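# Open the tuck-front mailer box with two arms

## Task

Get the box open and leave it sitting upright with its side walls still standing on their own, then release it and pull both grippers away; anything the robot must hold in position at the end counts as not done.

## Robot and tools

Robot: two arms, left_arm and right_arm, each ending in a parallel-jaw gripper. The scene also shows reference images of a tuck-front mailer box; show_instructions (no arguments) returns them again without moving anything. Knocking or pushing anything off the table means failure. Avoid letting the two arms collide or push on each other hard, since that can end the scene. Drops, slips, slams and very hard shoves also count against the result.

Frames. Result lines report each gripper in one shared scene frame: origin on the table surface midway between the arms, +x out across the table, +z up, and left_arm on the +y side. The arm names do not correspond to the left or right of any image. Positions are in metres, orientation as a quaternion in w,x,y,z order; reported positions can be slightly wrong, more so when an arm is stretched far. In the gripper's own frame, the fingers point along +z and the jaws open and close along y. The reported position is the midpoint between the finger pads, roughly 1 cm inside the fingertips.

execute_actions(actions): a list of actions run one after another. Each action is a table of at most 15 rows, one row per 1/30 s step; if fewer rows are given, the final row is repeated until 15 steps have passed. Every row is one flat list of 14 numbers, each in [-1, 1], always covering both arms: left_arm dx, dy, dz, rx, ry, rz, opening, then right_arm dx, dy, dz, rx, ry, rz, opening. The six motion numbers are an offset, expressed in that gripper's own axes, from the gripper pose measured when the action began (for the first action of a call, the pose in the most recent result in this scene). Every row refers back to that same starting pose, not to the row before it. Scale: 1.0 is 0.6 m for dx, dy, dz and 180 degrees for the rotation; rx, ry, rz form a single rotation vector. Opening is absolute, not an offset: +1 fully open (0.093 m), -1 closed. An empty list moves nothing and just returns state and images.

move(target, speed, blocking): target is one 14-number row laid out exactly as above; its offsets count from the pose in the last result that showed one. Each gripper follows a straight line toward its target, the shorter way round in rotation, and both arms finish together over 0.5 to 10 s; if more time would be needed they stop after 10 s short of the goal. speed is the top path speed in m/s, 0.002 to 0.5 (default 0.25), with rotation capped at twice that value in rad/s. The opening is commanded at the start. Paths ignore obstacles and the other arm; grippers lag, drift, and can overshoot the speed when an arm is almost straight. Faster contact and targets set deeper past a surface mean harder pushes. blocking=false returns after 0.5 s while motion continues; until a result shows the move finished, further rows or moves are rejected, so call wait or stop. The result adds a 'move:' line giving the outcome (done, off_target, moving, held, fault), active limits, and each gripper's remaining distance. If only one arm is named, the other finished fine. held means a safety check blocked the final step; limits=paced means the commanded pose was clipped; limits=held means some steps were blocked en route, after which the arm may surge.

wait(seconds): 0 to 10 s, arms keep their last command; returns early if a running move finishes. stop(): brakes a running move, needing some distance, more at speed; fingers continue closing or opening. zoom_image(camera, region): enlarges a box [x0, y0, x1, y1] in pixels (top-left origin, at most 504 by 504) of the latest image from cam_head_left, cam_head_right, cam_high, cam_low, cam_left_wrist or cam_right_wrist, all 672x504. finished_scene(scene): pass the current scene's number to end it permanently; it reports success, and the goal must still hold after the robot settles.

Control behaviour. Each step, the commanded pose is limited to within 70 mm and 16 degrees of the measured pose, then reached by damped inverse kinematics that favours position over orientation. Far targets need several actions; after an action the arm only continues to its last clipped pose. Joint friction can leave the gripper up to about 31 mm off, so tiny commands may not move it. Elbows never fully straighten. 'Hand target' lines show where each gripper is currently being driven; 'pose unreachable' means the clearance check altered or blocked that arm's command. Joint ranges (rad): waist -2.618 to 3.054, shoulder 0 to 3.142, elbow 0 to 3.142, wrist pitch and yaw -1.571 to 1.571, wrist roll -2.094 to 2.094. To keep an arm still, send the offset back to its desired pose in the first call of a reply and zeros afterwards, always with its desired opening.

Gripping. grip_measured is the finger motor position on the same -1 to +1 scale. Pads meet near -0.94; each mm of object width adds about 0.0208, and each gripper has a fixed reading error up to about 0.02. Commanding below the object's width reading squeezes harder, up to about 50 to 62 N per pad (less for parts under about 5 mm, with brief spikes on first contact). Keep sending the same closing value to keep holding. The last number in each arm's Joint positions is the opening in metres, which stops at zero.

Heat and faults. Holding loads heats motors, even while idle. MOTOR HOT appears from 75 °C; at 90 °C that arm halts for 10 s, and at 100 °C it goes limp and may drop. These and other stops appear as FAULT lines and waste time. The robot keeps executing the last command while you are composing a reply, so quicker, smoother, lower-effort motion is better.

Each tool is called after "Call:" as a command line: name --argument value for each argument, lists and objects as JSON in quotes; but a table of rows of numbers goes row by row, as --pt "numbers of a row", without its own name.

## Session

Call:
show_instructions

Call:
execute_actions --actions '[]'

Reference images for this scene: Tuck-front mailer box page 1, Tuck-front mailer box page 2.

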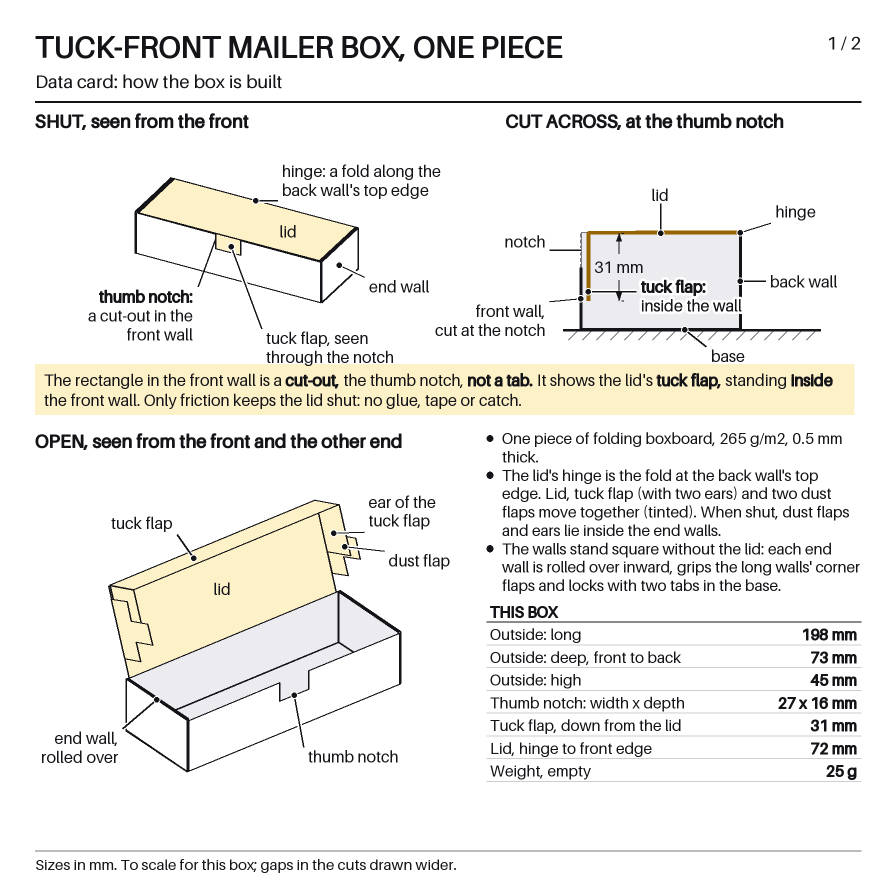

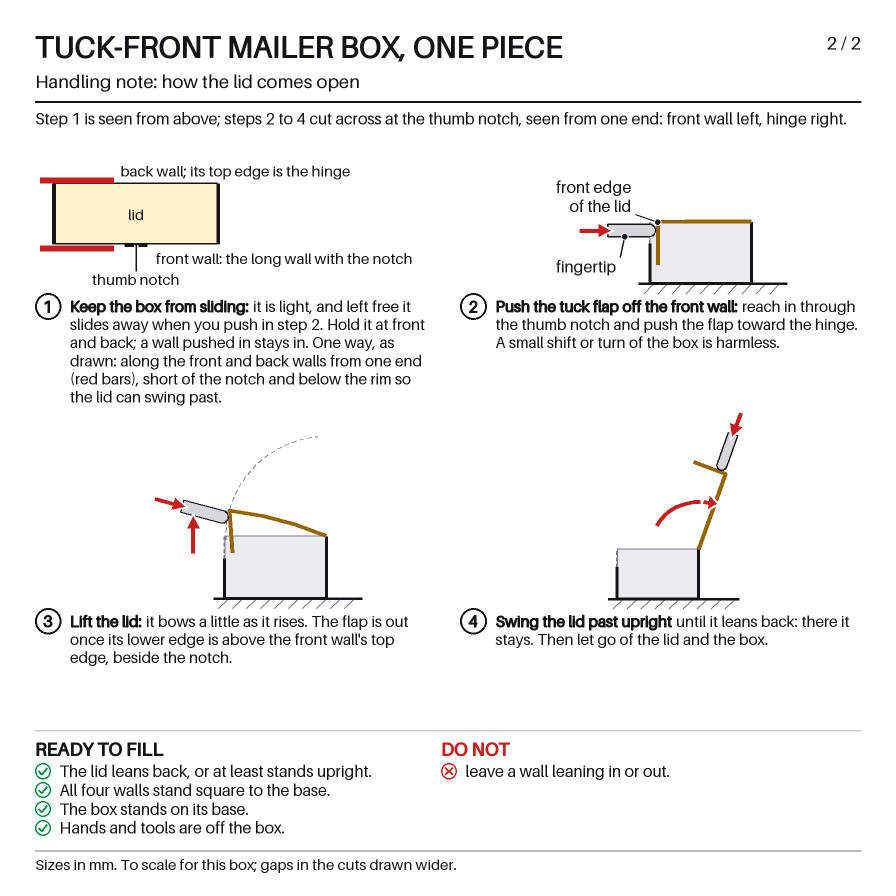

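Scene clock: 0.00 s.
left_arm: end_effector_position=(+0.2130, +0.5824, +0.2671) grip_measured=+0.997 end_effector_quat_wxyz=(-0.221, +0.841, -0.391, +0.302) | right_arm: end_effector_position=(+0.2223, -0.0805, +0.3313) grip_measured=+0.995 end_effector_quat_wxyz=(+0.394, -0.061, +0.668, +0.629)
Joint positions: left_arm=[ 1.281  1.706  1.787 -1.195  0.639 -1.194  0.093] | right_arm=[ 0.434  0.746  0.557  0.306 -0.528  0.98   0.093]
Joint velocities: left_arm=[-0.007 -0.007 -0.007 -0.051 -0.007 -0.037 -0.001] | right_arm=[-0.007 -0.007 -0.012 -0.022 -0.037 -0.095 -0.002]
Motor temperatures (°C, as the motors report them): left_arm=[27 28 28 37 27 25] | right_arm=[27 44 35 35 27 26]
Hand target (left_arm): +0.213, +0.582, +0.267; -0.221, +0.841, -0.391, +0.302
Hand target (right_arm): +0.222, -0.081, +0.331; +0.394, -0.061, +0.668, +0.629

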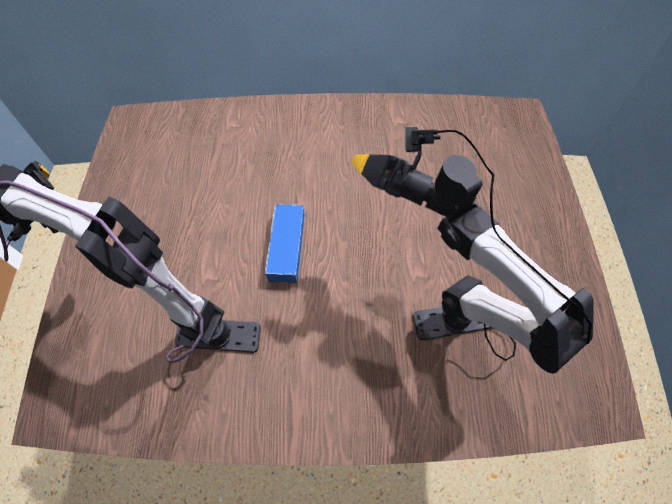

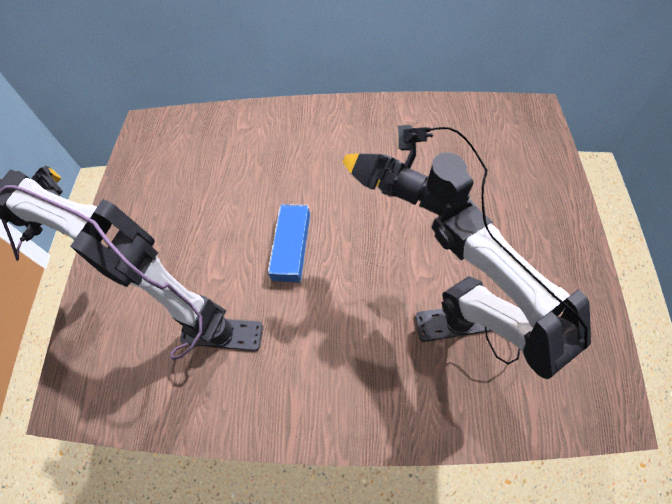

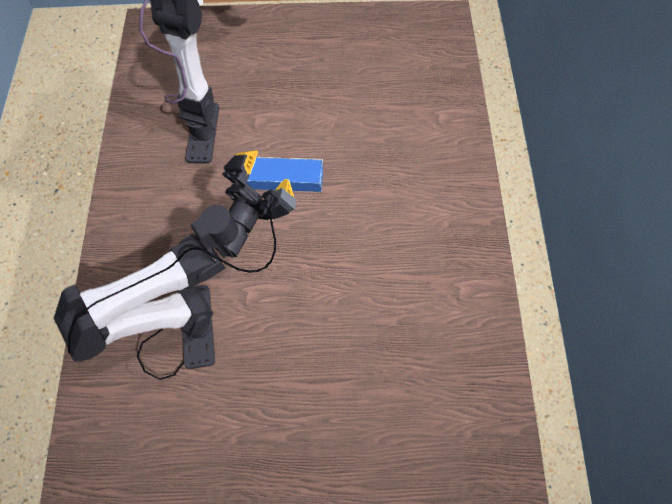

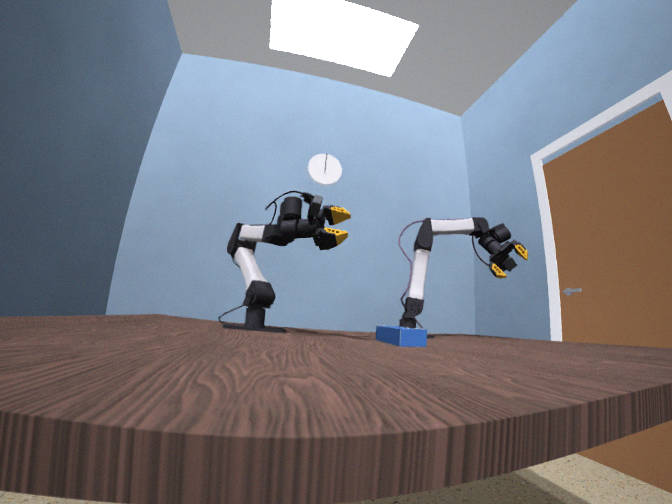

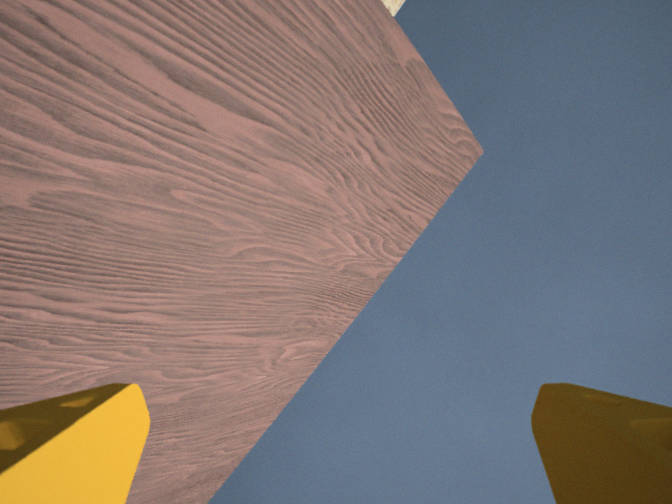

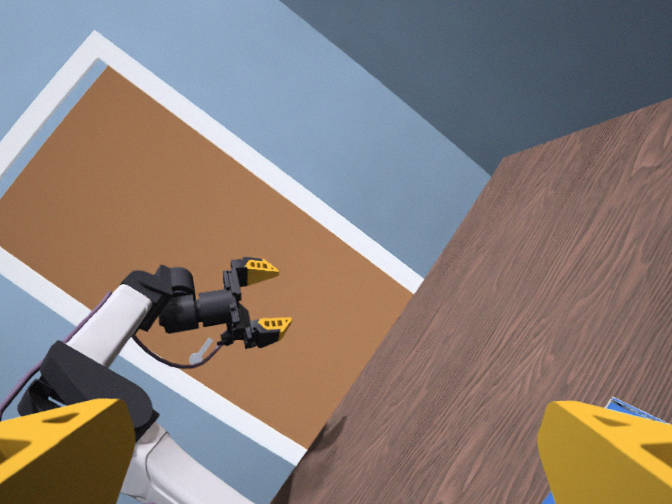

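Call:
zoom_image --camera "cam_high" --region '[200, 120, 360, 240]'

Call:
zoom_image --camera "cam_head_right" --region '[220, 180, 380, 300]'

Region (200, 120, 360, 240) of cam_high's 672x504 image, scaled by 3.150, with more detail than that image has; it fills the top 378 rows of this view, and the rest is white.

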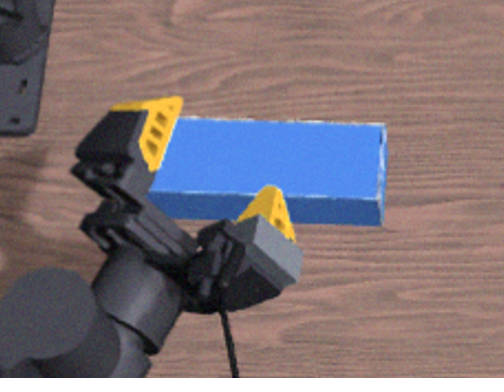

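Region (220, 180, 380, 300) of cam_head_right's 672x504 image, scaled by 3.150, with more detail than that image has; it fills the top 378 rows of this view, and the rest is white.

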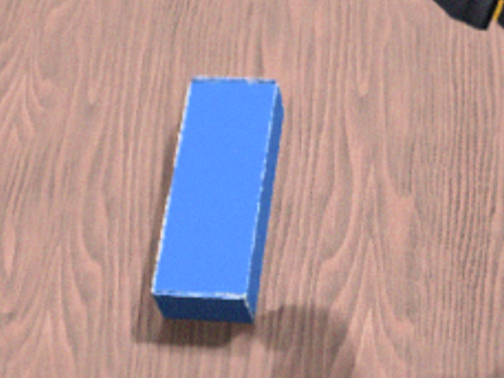

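Call:
move --target '[0.573,0.56,0.065,-0.244,0.179,0.68,1,0,-0.15,-0.15,0.2,0,0,1]' --speed 0.15

Scene clock: 17.00 s.
left_arm: end_effector_position=(+0.2305, +0.1231, +0.1426) grip_measured=+0.997 end_effector_quat_wxyz=(+0.003, -0.008, +1.000, +0.011) | right_arm: end_effector_position=(+0.2356, -0.1754, +0.2380) grip_measured=+0.995 end_effector_quat_wxyz=(+0.379, +0.068, +0.837, +0.390)
Joint positions: left_arm=[-0.451  1.58   1.369 -1.365 -0.023 -0.517  0.093] | right_arm=[ 0.201  0.589  0.667 -0.527 -0.345  0.718  0.093]
Joint velocities: left_arm=[-0.002  0.007 -0.012 -0.051  0.007 -0.007 -0.   ] | right_arm=[-0.012  0.007  0.002 -0.022  0.037 -0.037  0.   ]
Motor temperatures (°C, as the motors report them): left_arm=[27 29 30 37 27 25] | right_arm=[27 42 38 39 27 26]
Hand target (left_arm): +0.234, +0.120, +0.144; +0.003, +0.001, +1.000, +0.016
Hand target (right_arm): +0.236, -0.179, +0.252; +0.398, +0.065, +0.828, +0.389
Off the commanded pose (left_arm): 0.014 m, 2 deg.
Off the commanded pose (right_arm): 0.013 m, 2 deg.
move: off_target (left_arm, right_arm)

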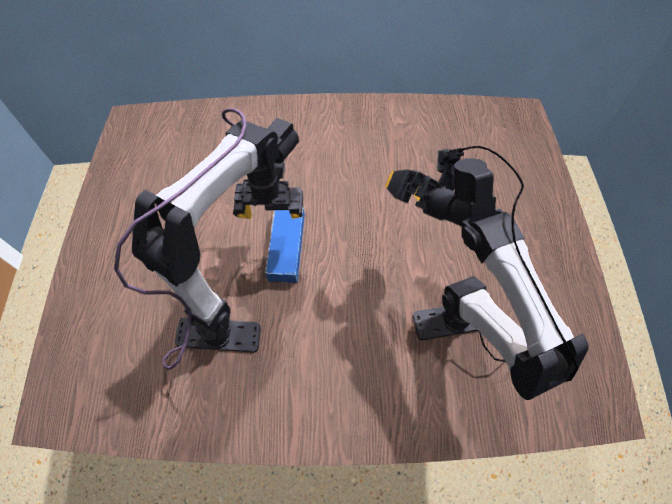

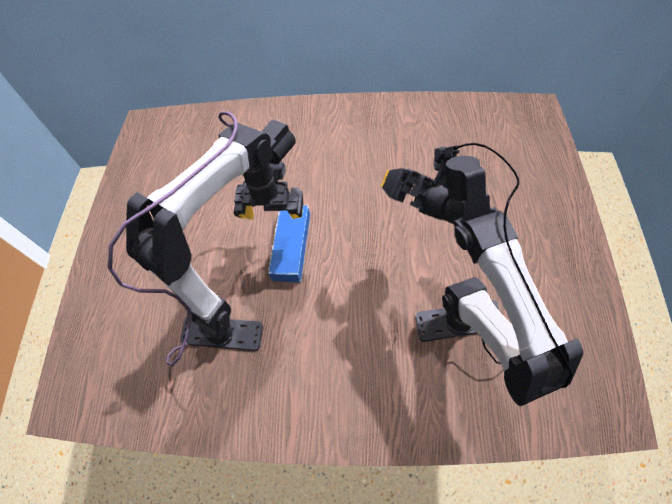

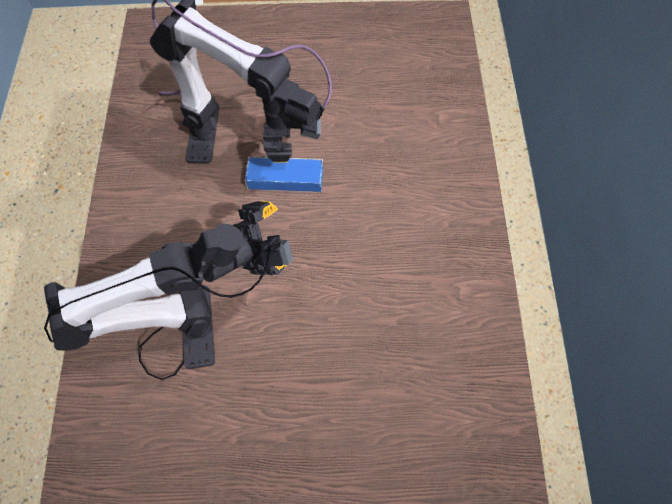

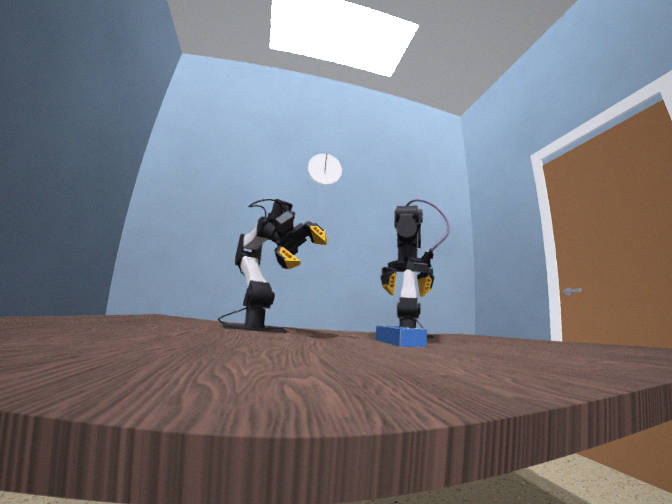

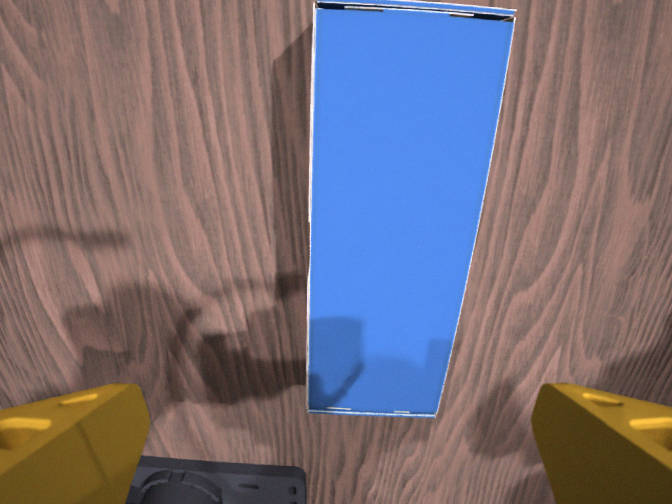

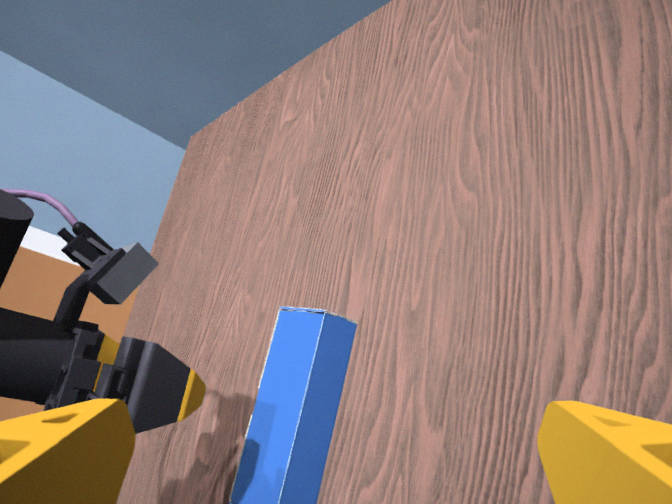

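Call:
move --target '[0,-0.042,0.08,0,0,0.03,1,0,0,-0.1,0,0,0,1]' --speed 0.08

Scene clock: 24.63 s.
left_arm: end_effector_position=(+0.2362, +0.0991, +0.1060) grip_measured=+0.997 end_effector_quat_wxyz=(+0.019, +0.030, +0.999, +0.003) | right_arm: end_effector_position=(+0.1968, -0.2111, +0.2512) grip_measured=+0.995 end_effector_quat_wxyz=(+0.366, +0.076, +0.843, +0.387)
Joint positions: left_arm=[-0.515  1.619  1.263 -1.187 -0.024 -0.505  0.093] | right_arm=[-0.133  0.475  0.775 -0.868 -0.637  0.54   0.093]
Joint velocities: left_arm=[-0.007  0.017  0.002  0.007 -0.095 -0.051  0.   ] | right_arm=[-0.007 -0.007  0.002  0.037 -0.066 -0.022  0.   ]
Motor temperatures (°C, as the motors report them): left_arm=[27 29 31 36 27 25] | right_arm=[27 42 40 39 27 26]
Hand target (left_arm): +0.231, +0.099, +0.095; +0.004, +0.039, +0.999, +0.011
Hand target (right_arm): +0.195, -0.212, +0.262; +0.379, +0.067, +0.838, +0.387
Off the commanded pose (left_arm): 0.013 m, 2 deg.
Off the commanded pose (right_arm): 0.012 m, 2 deg.
move: off_target (left_arm, right_arm)

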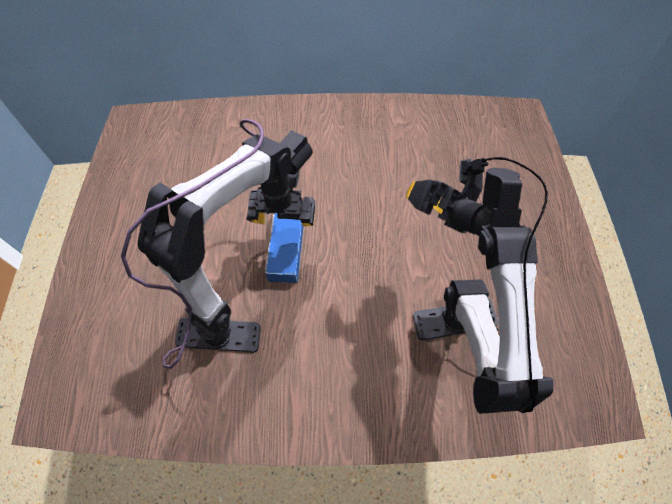

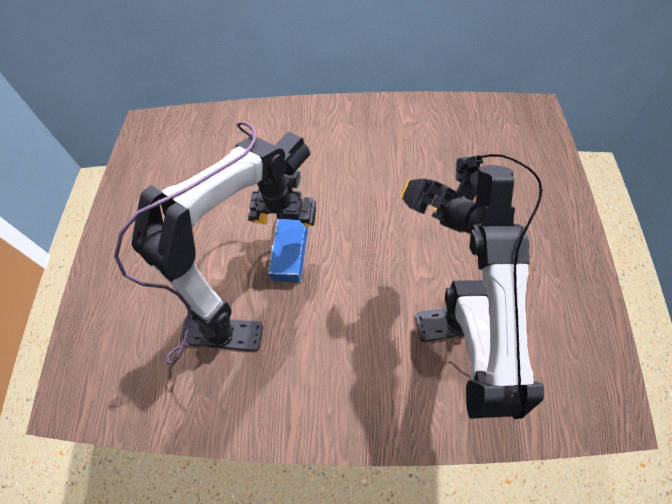

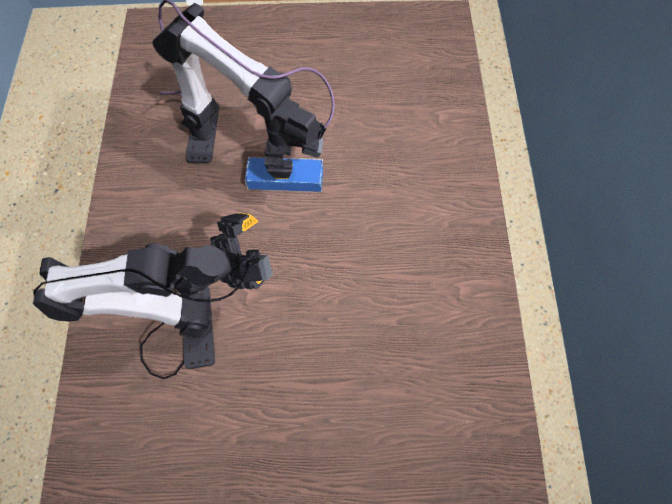

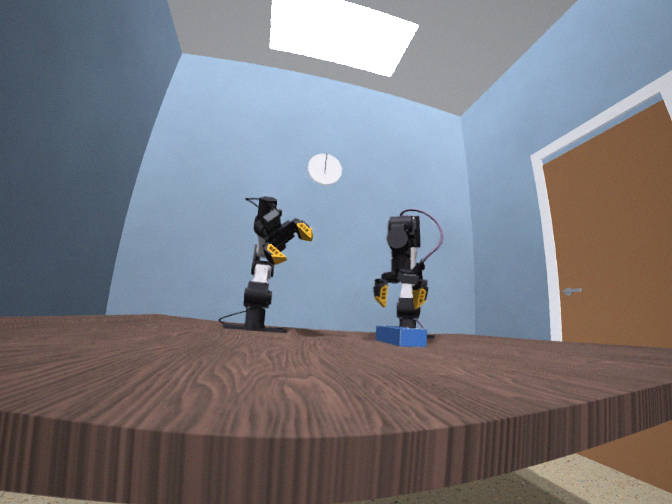

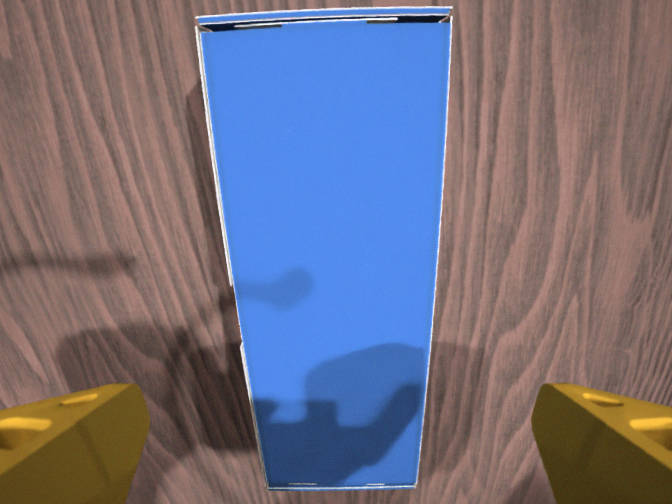

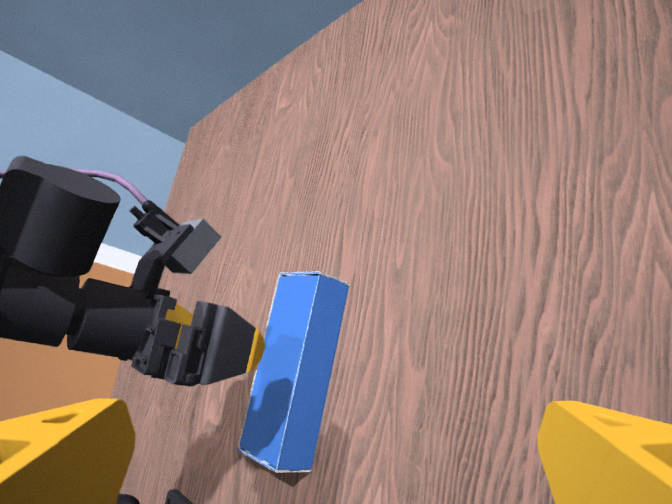

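Call:
move --target '[0.02,0,0.14,0,0,0,1,0,0,0,0,0,0,1]' --speed 0.06

Call:
execute_actions --actions '[[[0,0,0,0,0,0,0.62,0,0,0,0,0,0,1]],[[0,0,0,0,0,0,0.55,0,0,0,0,0,0,1]]]'

Scene clock: 28.60 s.
left_arm: end_effector_position=(+0.2342, +0.0985, +0.0334) grip_measured=+0.997 end_effector_quat_wxyz=(+0.033, +0.029, +0.999, -0.006) | right_arm: end_effector_position=(+0.1964, -0.2107, +0.2510) grip_measured=+0.995 end_effector_quat_wxyz=(+0.365, +0.074, +0.843, +0.388)
Joint positions: left_arm=[-0.52   1.657  1.004 -0.856 -0.024 -0.513  0.093] | right_arm=[-0.133  0.475  0.775 -0.87  -0.64   0.537  0.093]
Joint velocities: left_arm=[-0.002 -0.012  0.012 -0.007 -0.007 -0.022  0.   ] | right_arm=[ 0.002 -0.007  0.002 -0.022 -0.066 -0.066  0.001]
Motor temperatures (°C, as the motors report them): left_arm=[27 30 31 36 27 25] | right_arm=[27 41 40 39 27 26]
Hand target (left_arm): +0.226, +0.100, +0.022; +0.018, +0.030, +0.999, +0.004
Hand target (right_arm): +0.197, -0.211, +0.251; +0.366, +0.075, +0.843, +0.387
Off the commanded pose (left_arm): 0.014 m, 2 deg.
Off the commanded pose (right_arm): 0.001 m, 0 deg.
move: off_target (left_arm)

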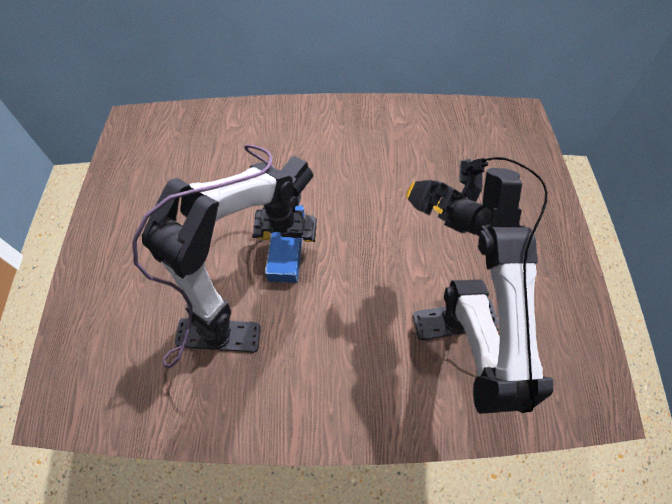

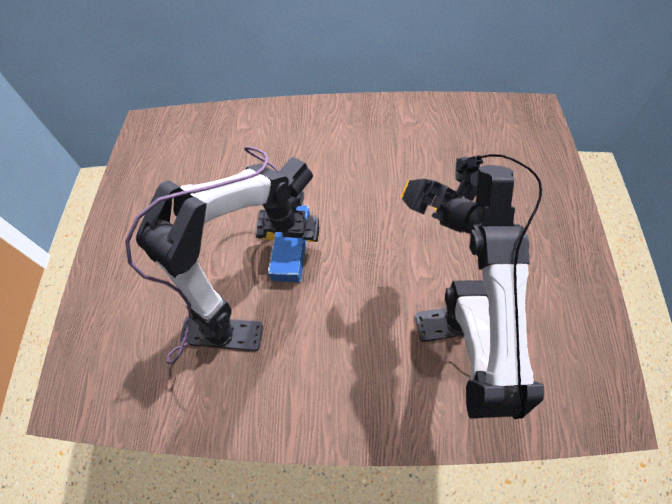

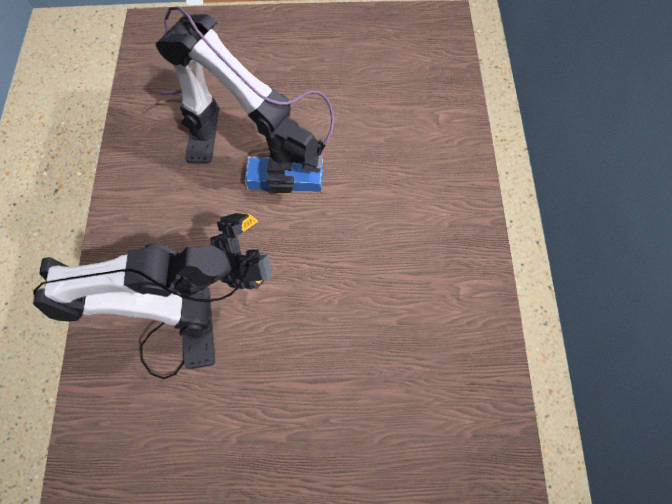

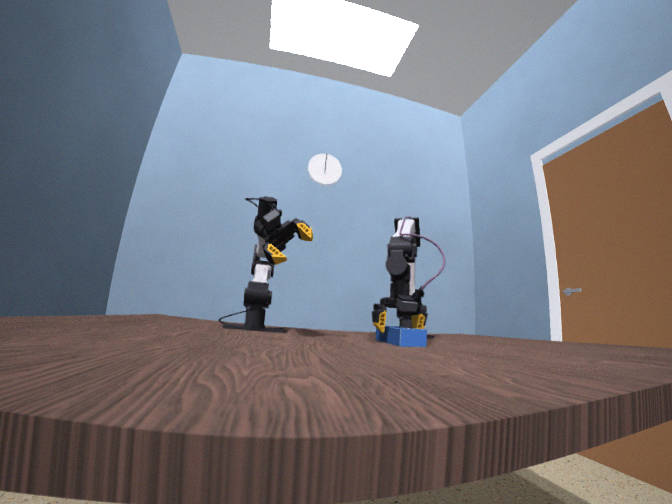

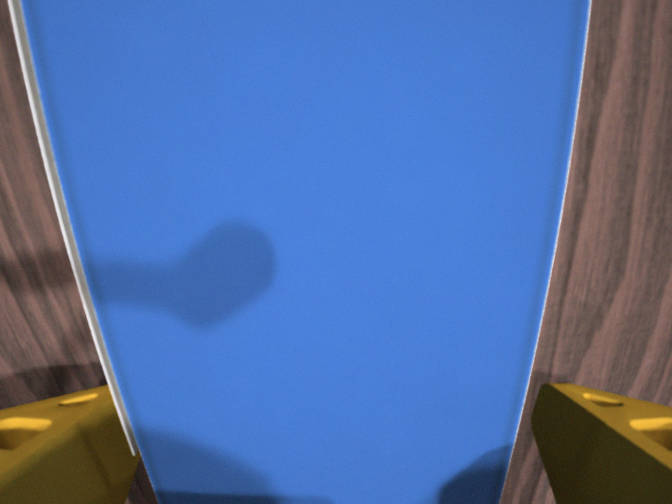

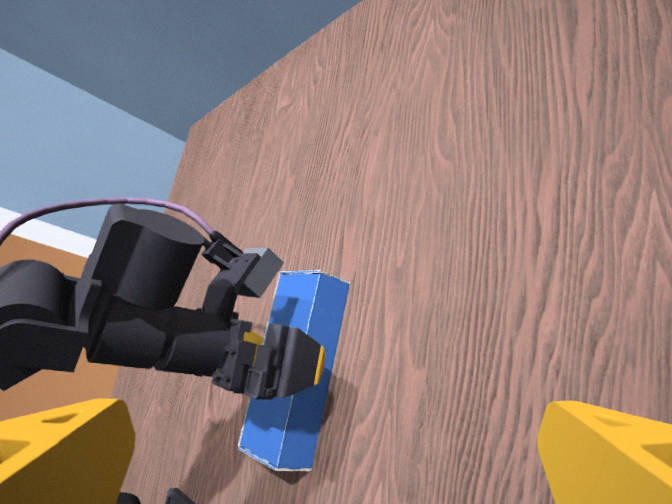

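Scene clock: 29.60 s.
left_arm: end_effector_position=(+0.2343, +0.0986, +0.0334) grip_measured=+0.554 end_effector_quat_wxyz=(+0.033, +0.029, +0.999, -0.005) | right_arm: end_effector_position=(+0.1964, -0.2107, +0.2510) grip_measured=+0.995 end_effector_quat_wxyz=(+0.365, +0.074, +0.843, +0.388)
Joint positions: left_arm=[-0.52   1.657  1.004 -0.856 -0.025 -0.513  0.072] | right_arm=[-0.133  0.475  0.775 -0.87  -0.64   0.537  0.093]
Joint velocities: left_arm=[-0.007  0.012  0.017 -0.066 -0.051 -0.066  0.001] | right_arm=[ 0.002  0.022 -0.007  0.007  0.037 -0.037 -0.001]
Motor temperatures (°C, as the motors report them): left_arm=[27 30 31 36 27 25] | right_arm=[27 41 40 39 27 26]
Hand target (left_arm): +0.234, +0.099, +0.033; +0.033, +0.029, +0.999, -0.005
Hand target (right_arm): +0.196, -0.211, +0.251; +0.365, +0.074, +0.843, +0.388
Off the commanded pose (left_arm): 0.000 m, 0 deg.
Off the commanded pose (right_arm): 0.000 m, 0 deg.

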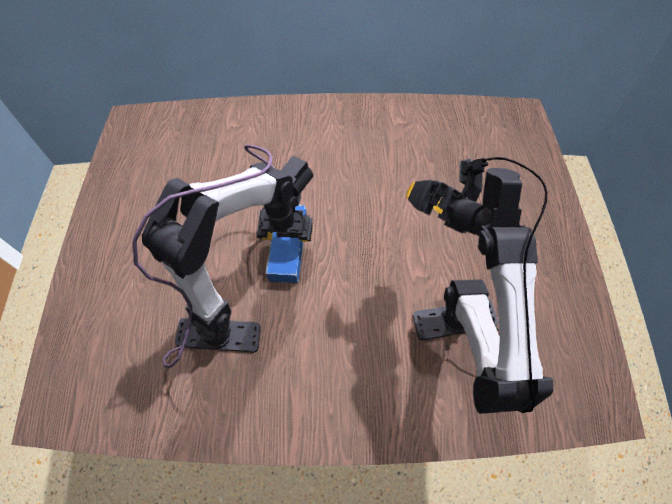

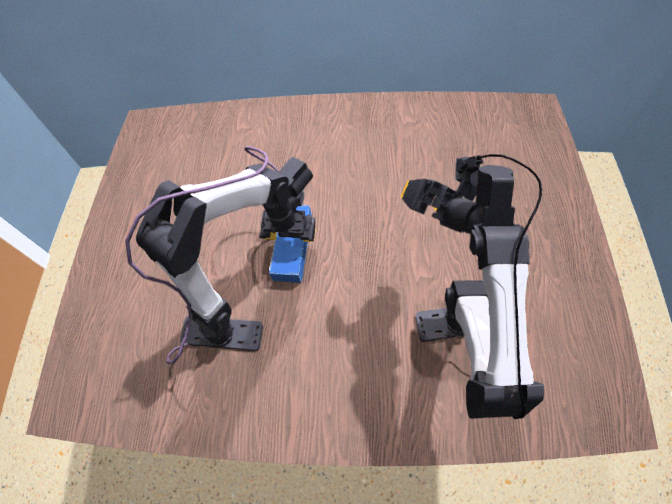

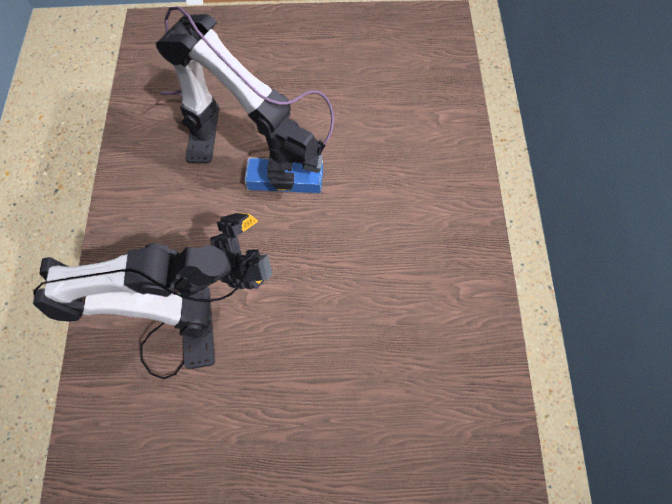

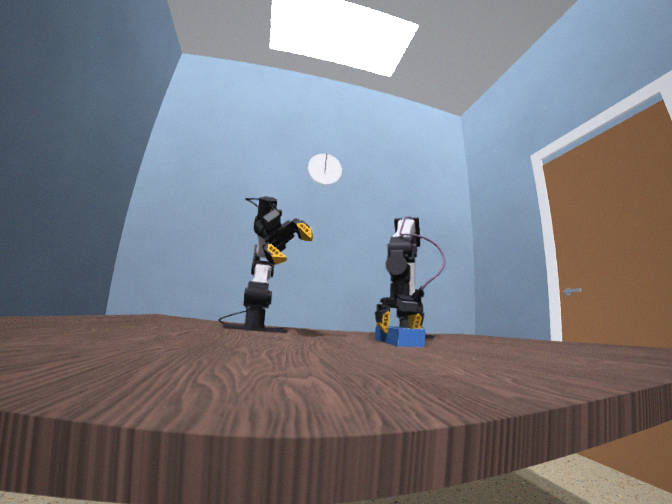

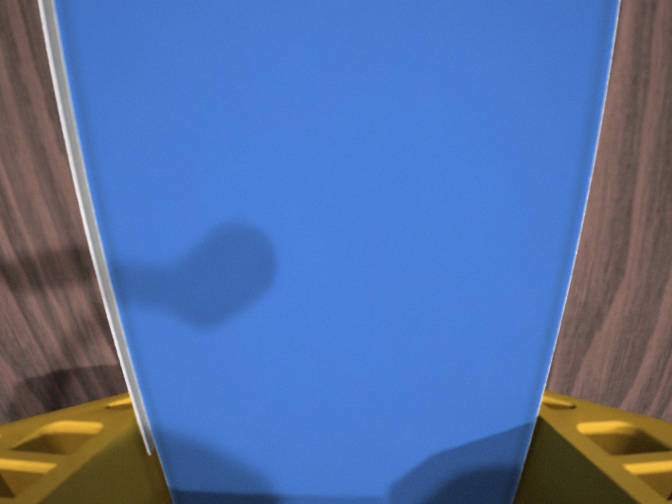

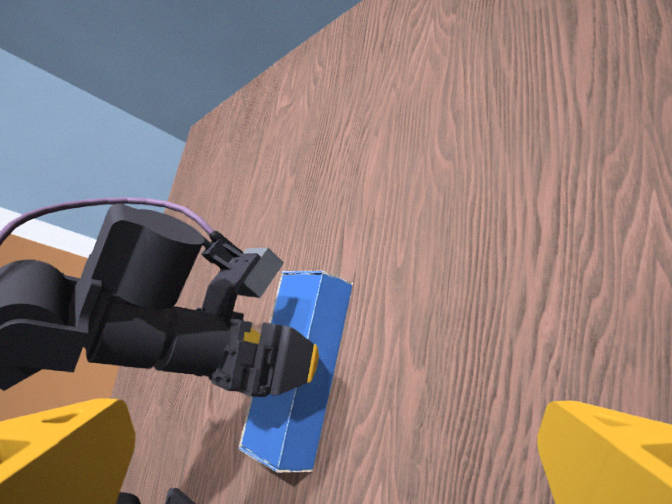

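Call:
move --target '[-0.28,-0.06,0.02,0,0,0.62,0.55,0,0,0,0,0,0,1]' --speed 0.08

Scene clock: 42.67 s.
left_arm: end_effector_position=(+0.3651, +0.0558, +0.0378) grip_measured=+0.554 end_effector_quat_wxyz=(+0.033, +0.734, +0.678, +0.021) | right_arm: end_effector_position=(+0.1964, -0.2107, +0.2510) grip_measured=+0.995 end_effector_quat_wxyz=(+0.365, +0.074, +0.843, +0.388)
Joint positions: left_arm=[-0.435  2.13   1.658 -1.024 -0.017  1.166  0.072] | right_arm=[-0.133  0.475  0.775 -0.87  -0.64   0.537  0.093]
Joint velocities: left_arm=[-0.017 -0.017 -0.002 -0.037 -0.022  0.007  0.   ] | right_arm=[ 0.022  0.007  0.017 -0.022 -0.066 -0.066  0.   ]
Motor temperatures (°C, as the motors report them): left_arm=[27 31 33 35 27 25] | right_arm=[27 41 40 39 27 26]
Hand target (left_arm): +0.370, +0.059, +0.034; +0.027, +0.735, +0.677, +0.019
Hand target (right_arm): +0.196, -0.211, +0.251; +0.365, +0.074, +0.843, +0.388
Off the commanded pose (left_arm): 0.036 m, 20 deg.
Off the commanded pose (right_arm): 0.000 m, 0 deg.
move: off_target (left_arm; path cut at 10 s)

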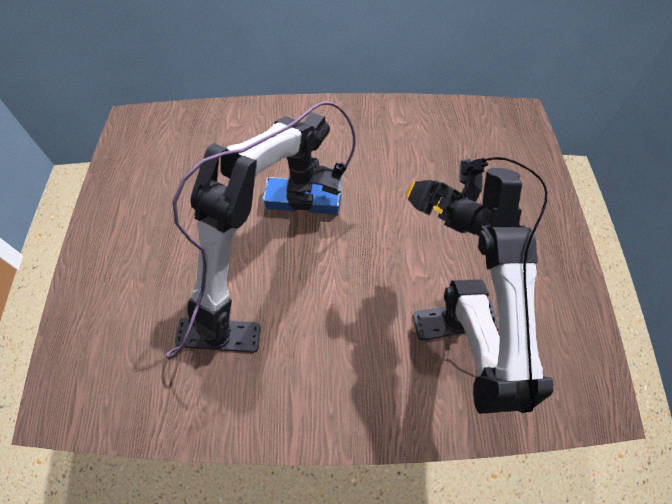

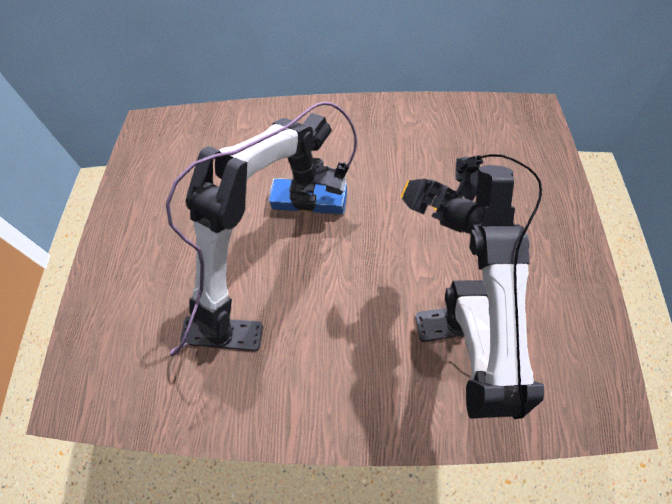

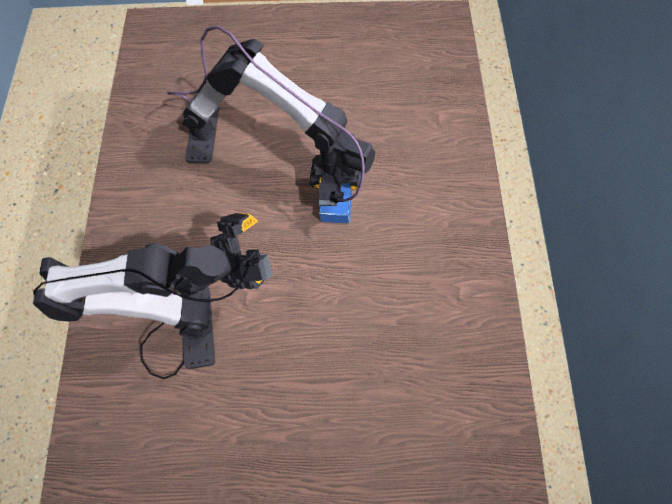

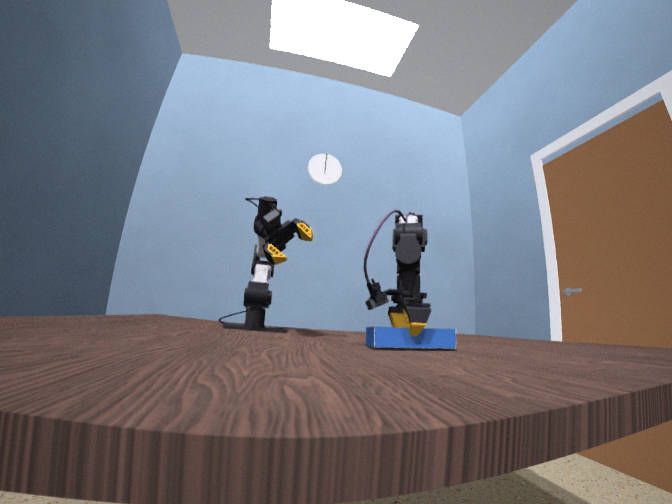

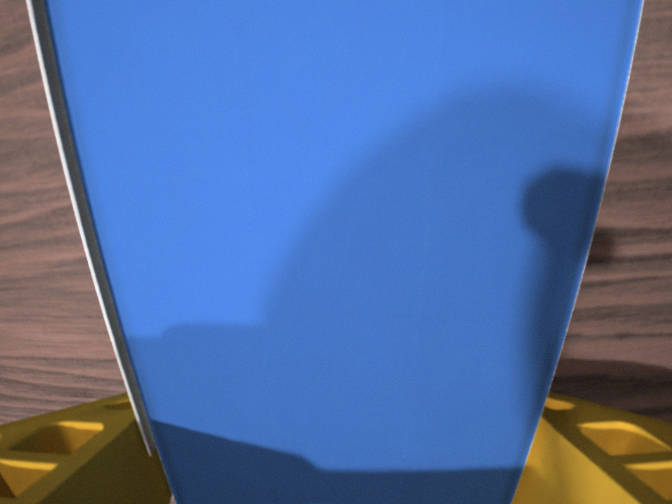

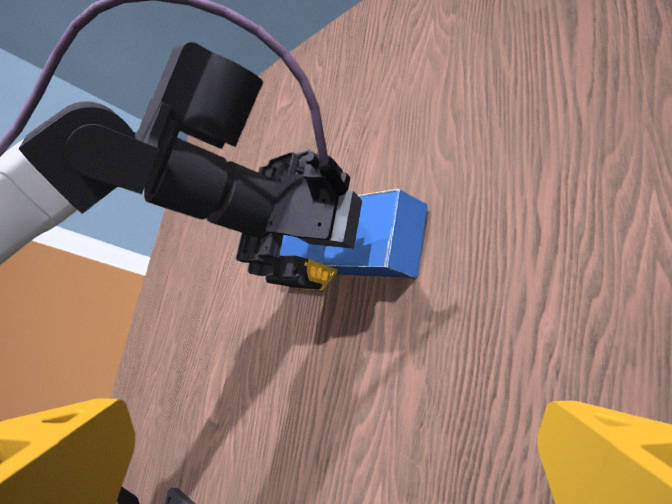

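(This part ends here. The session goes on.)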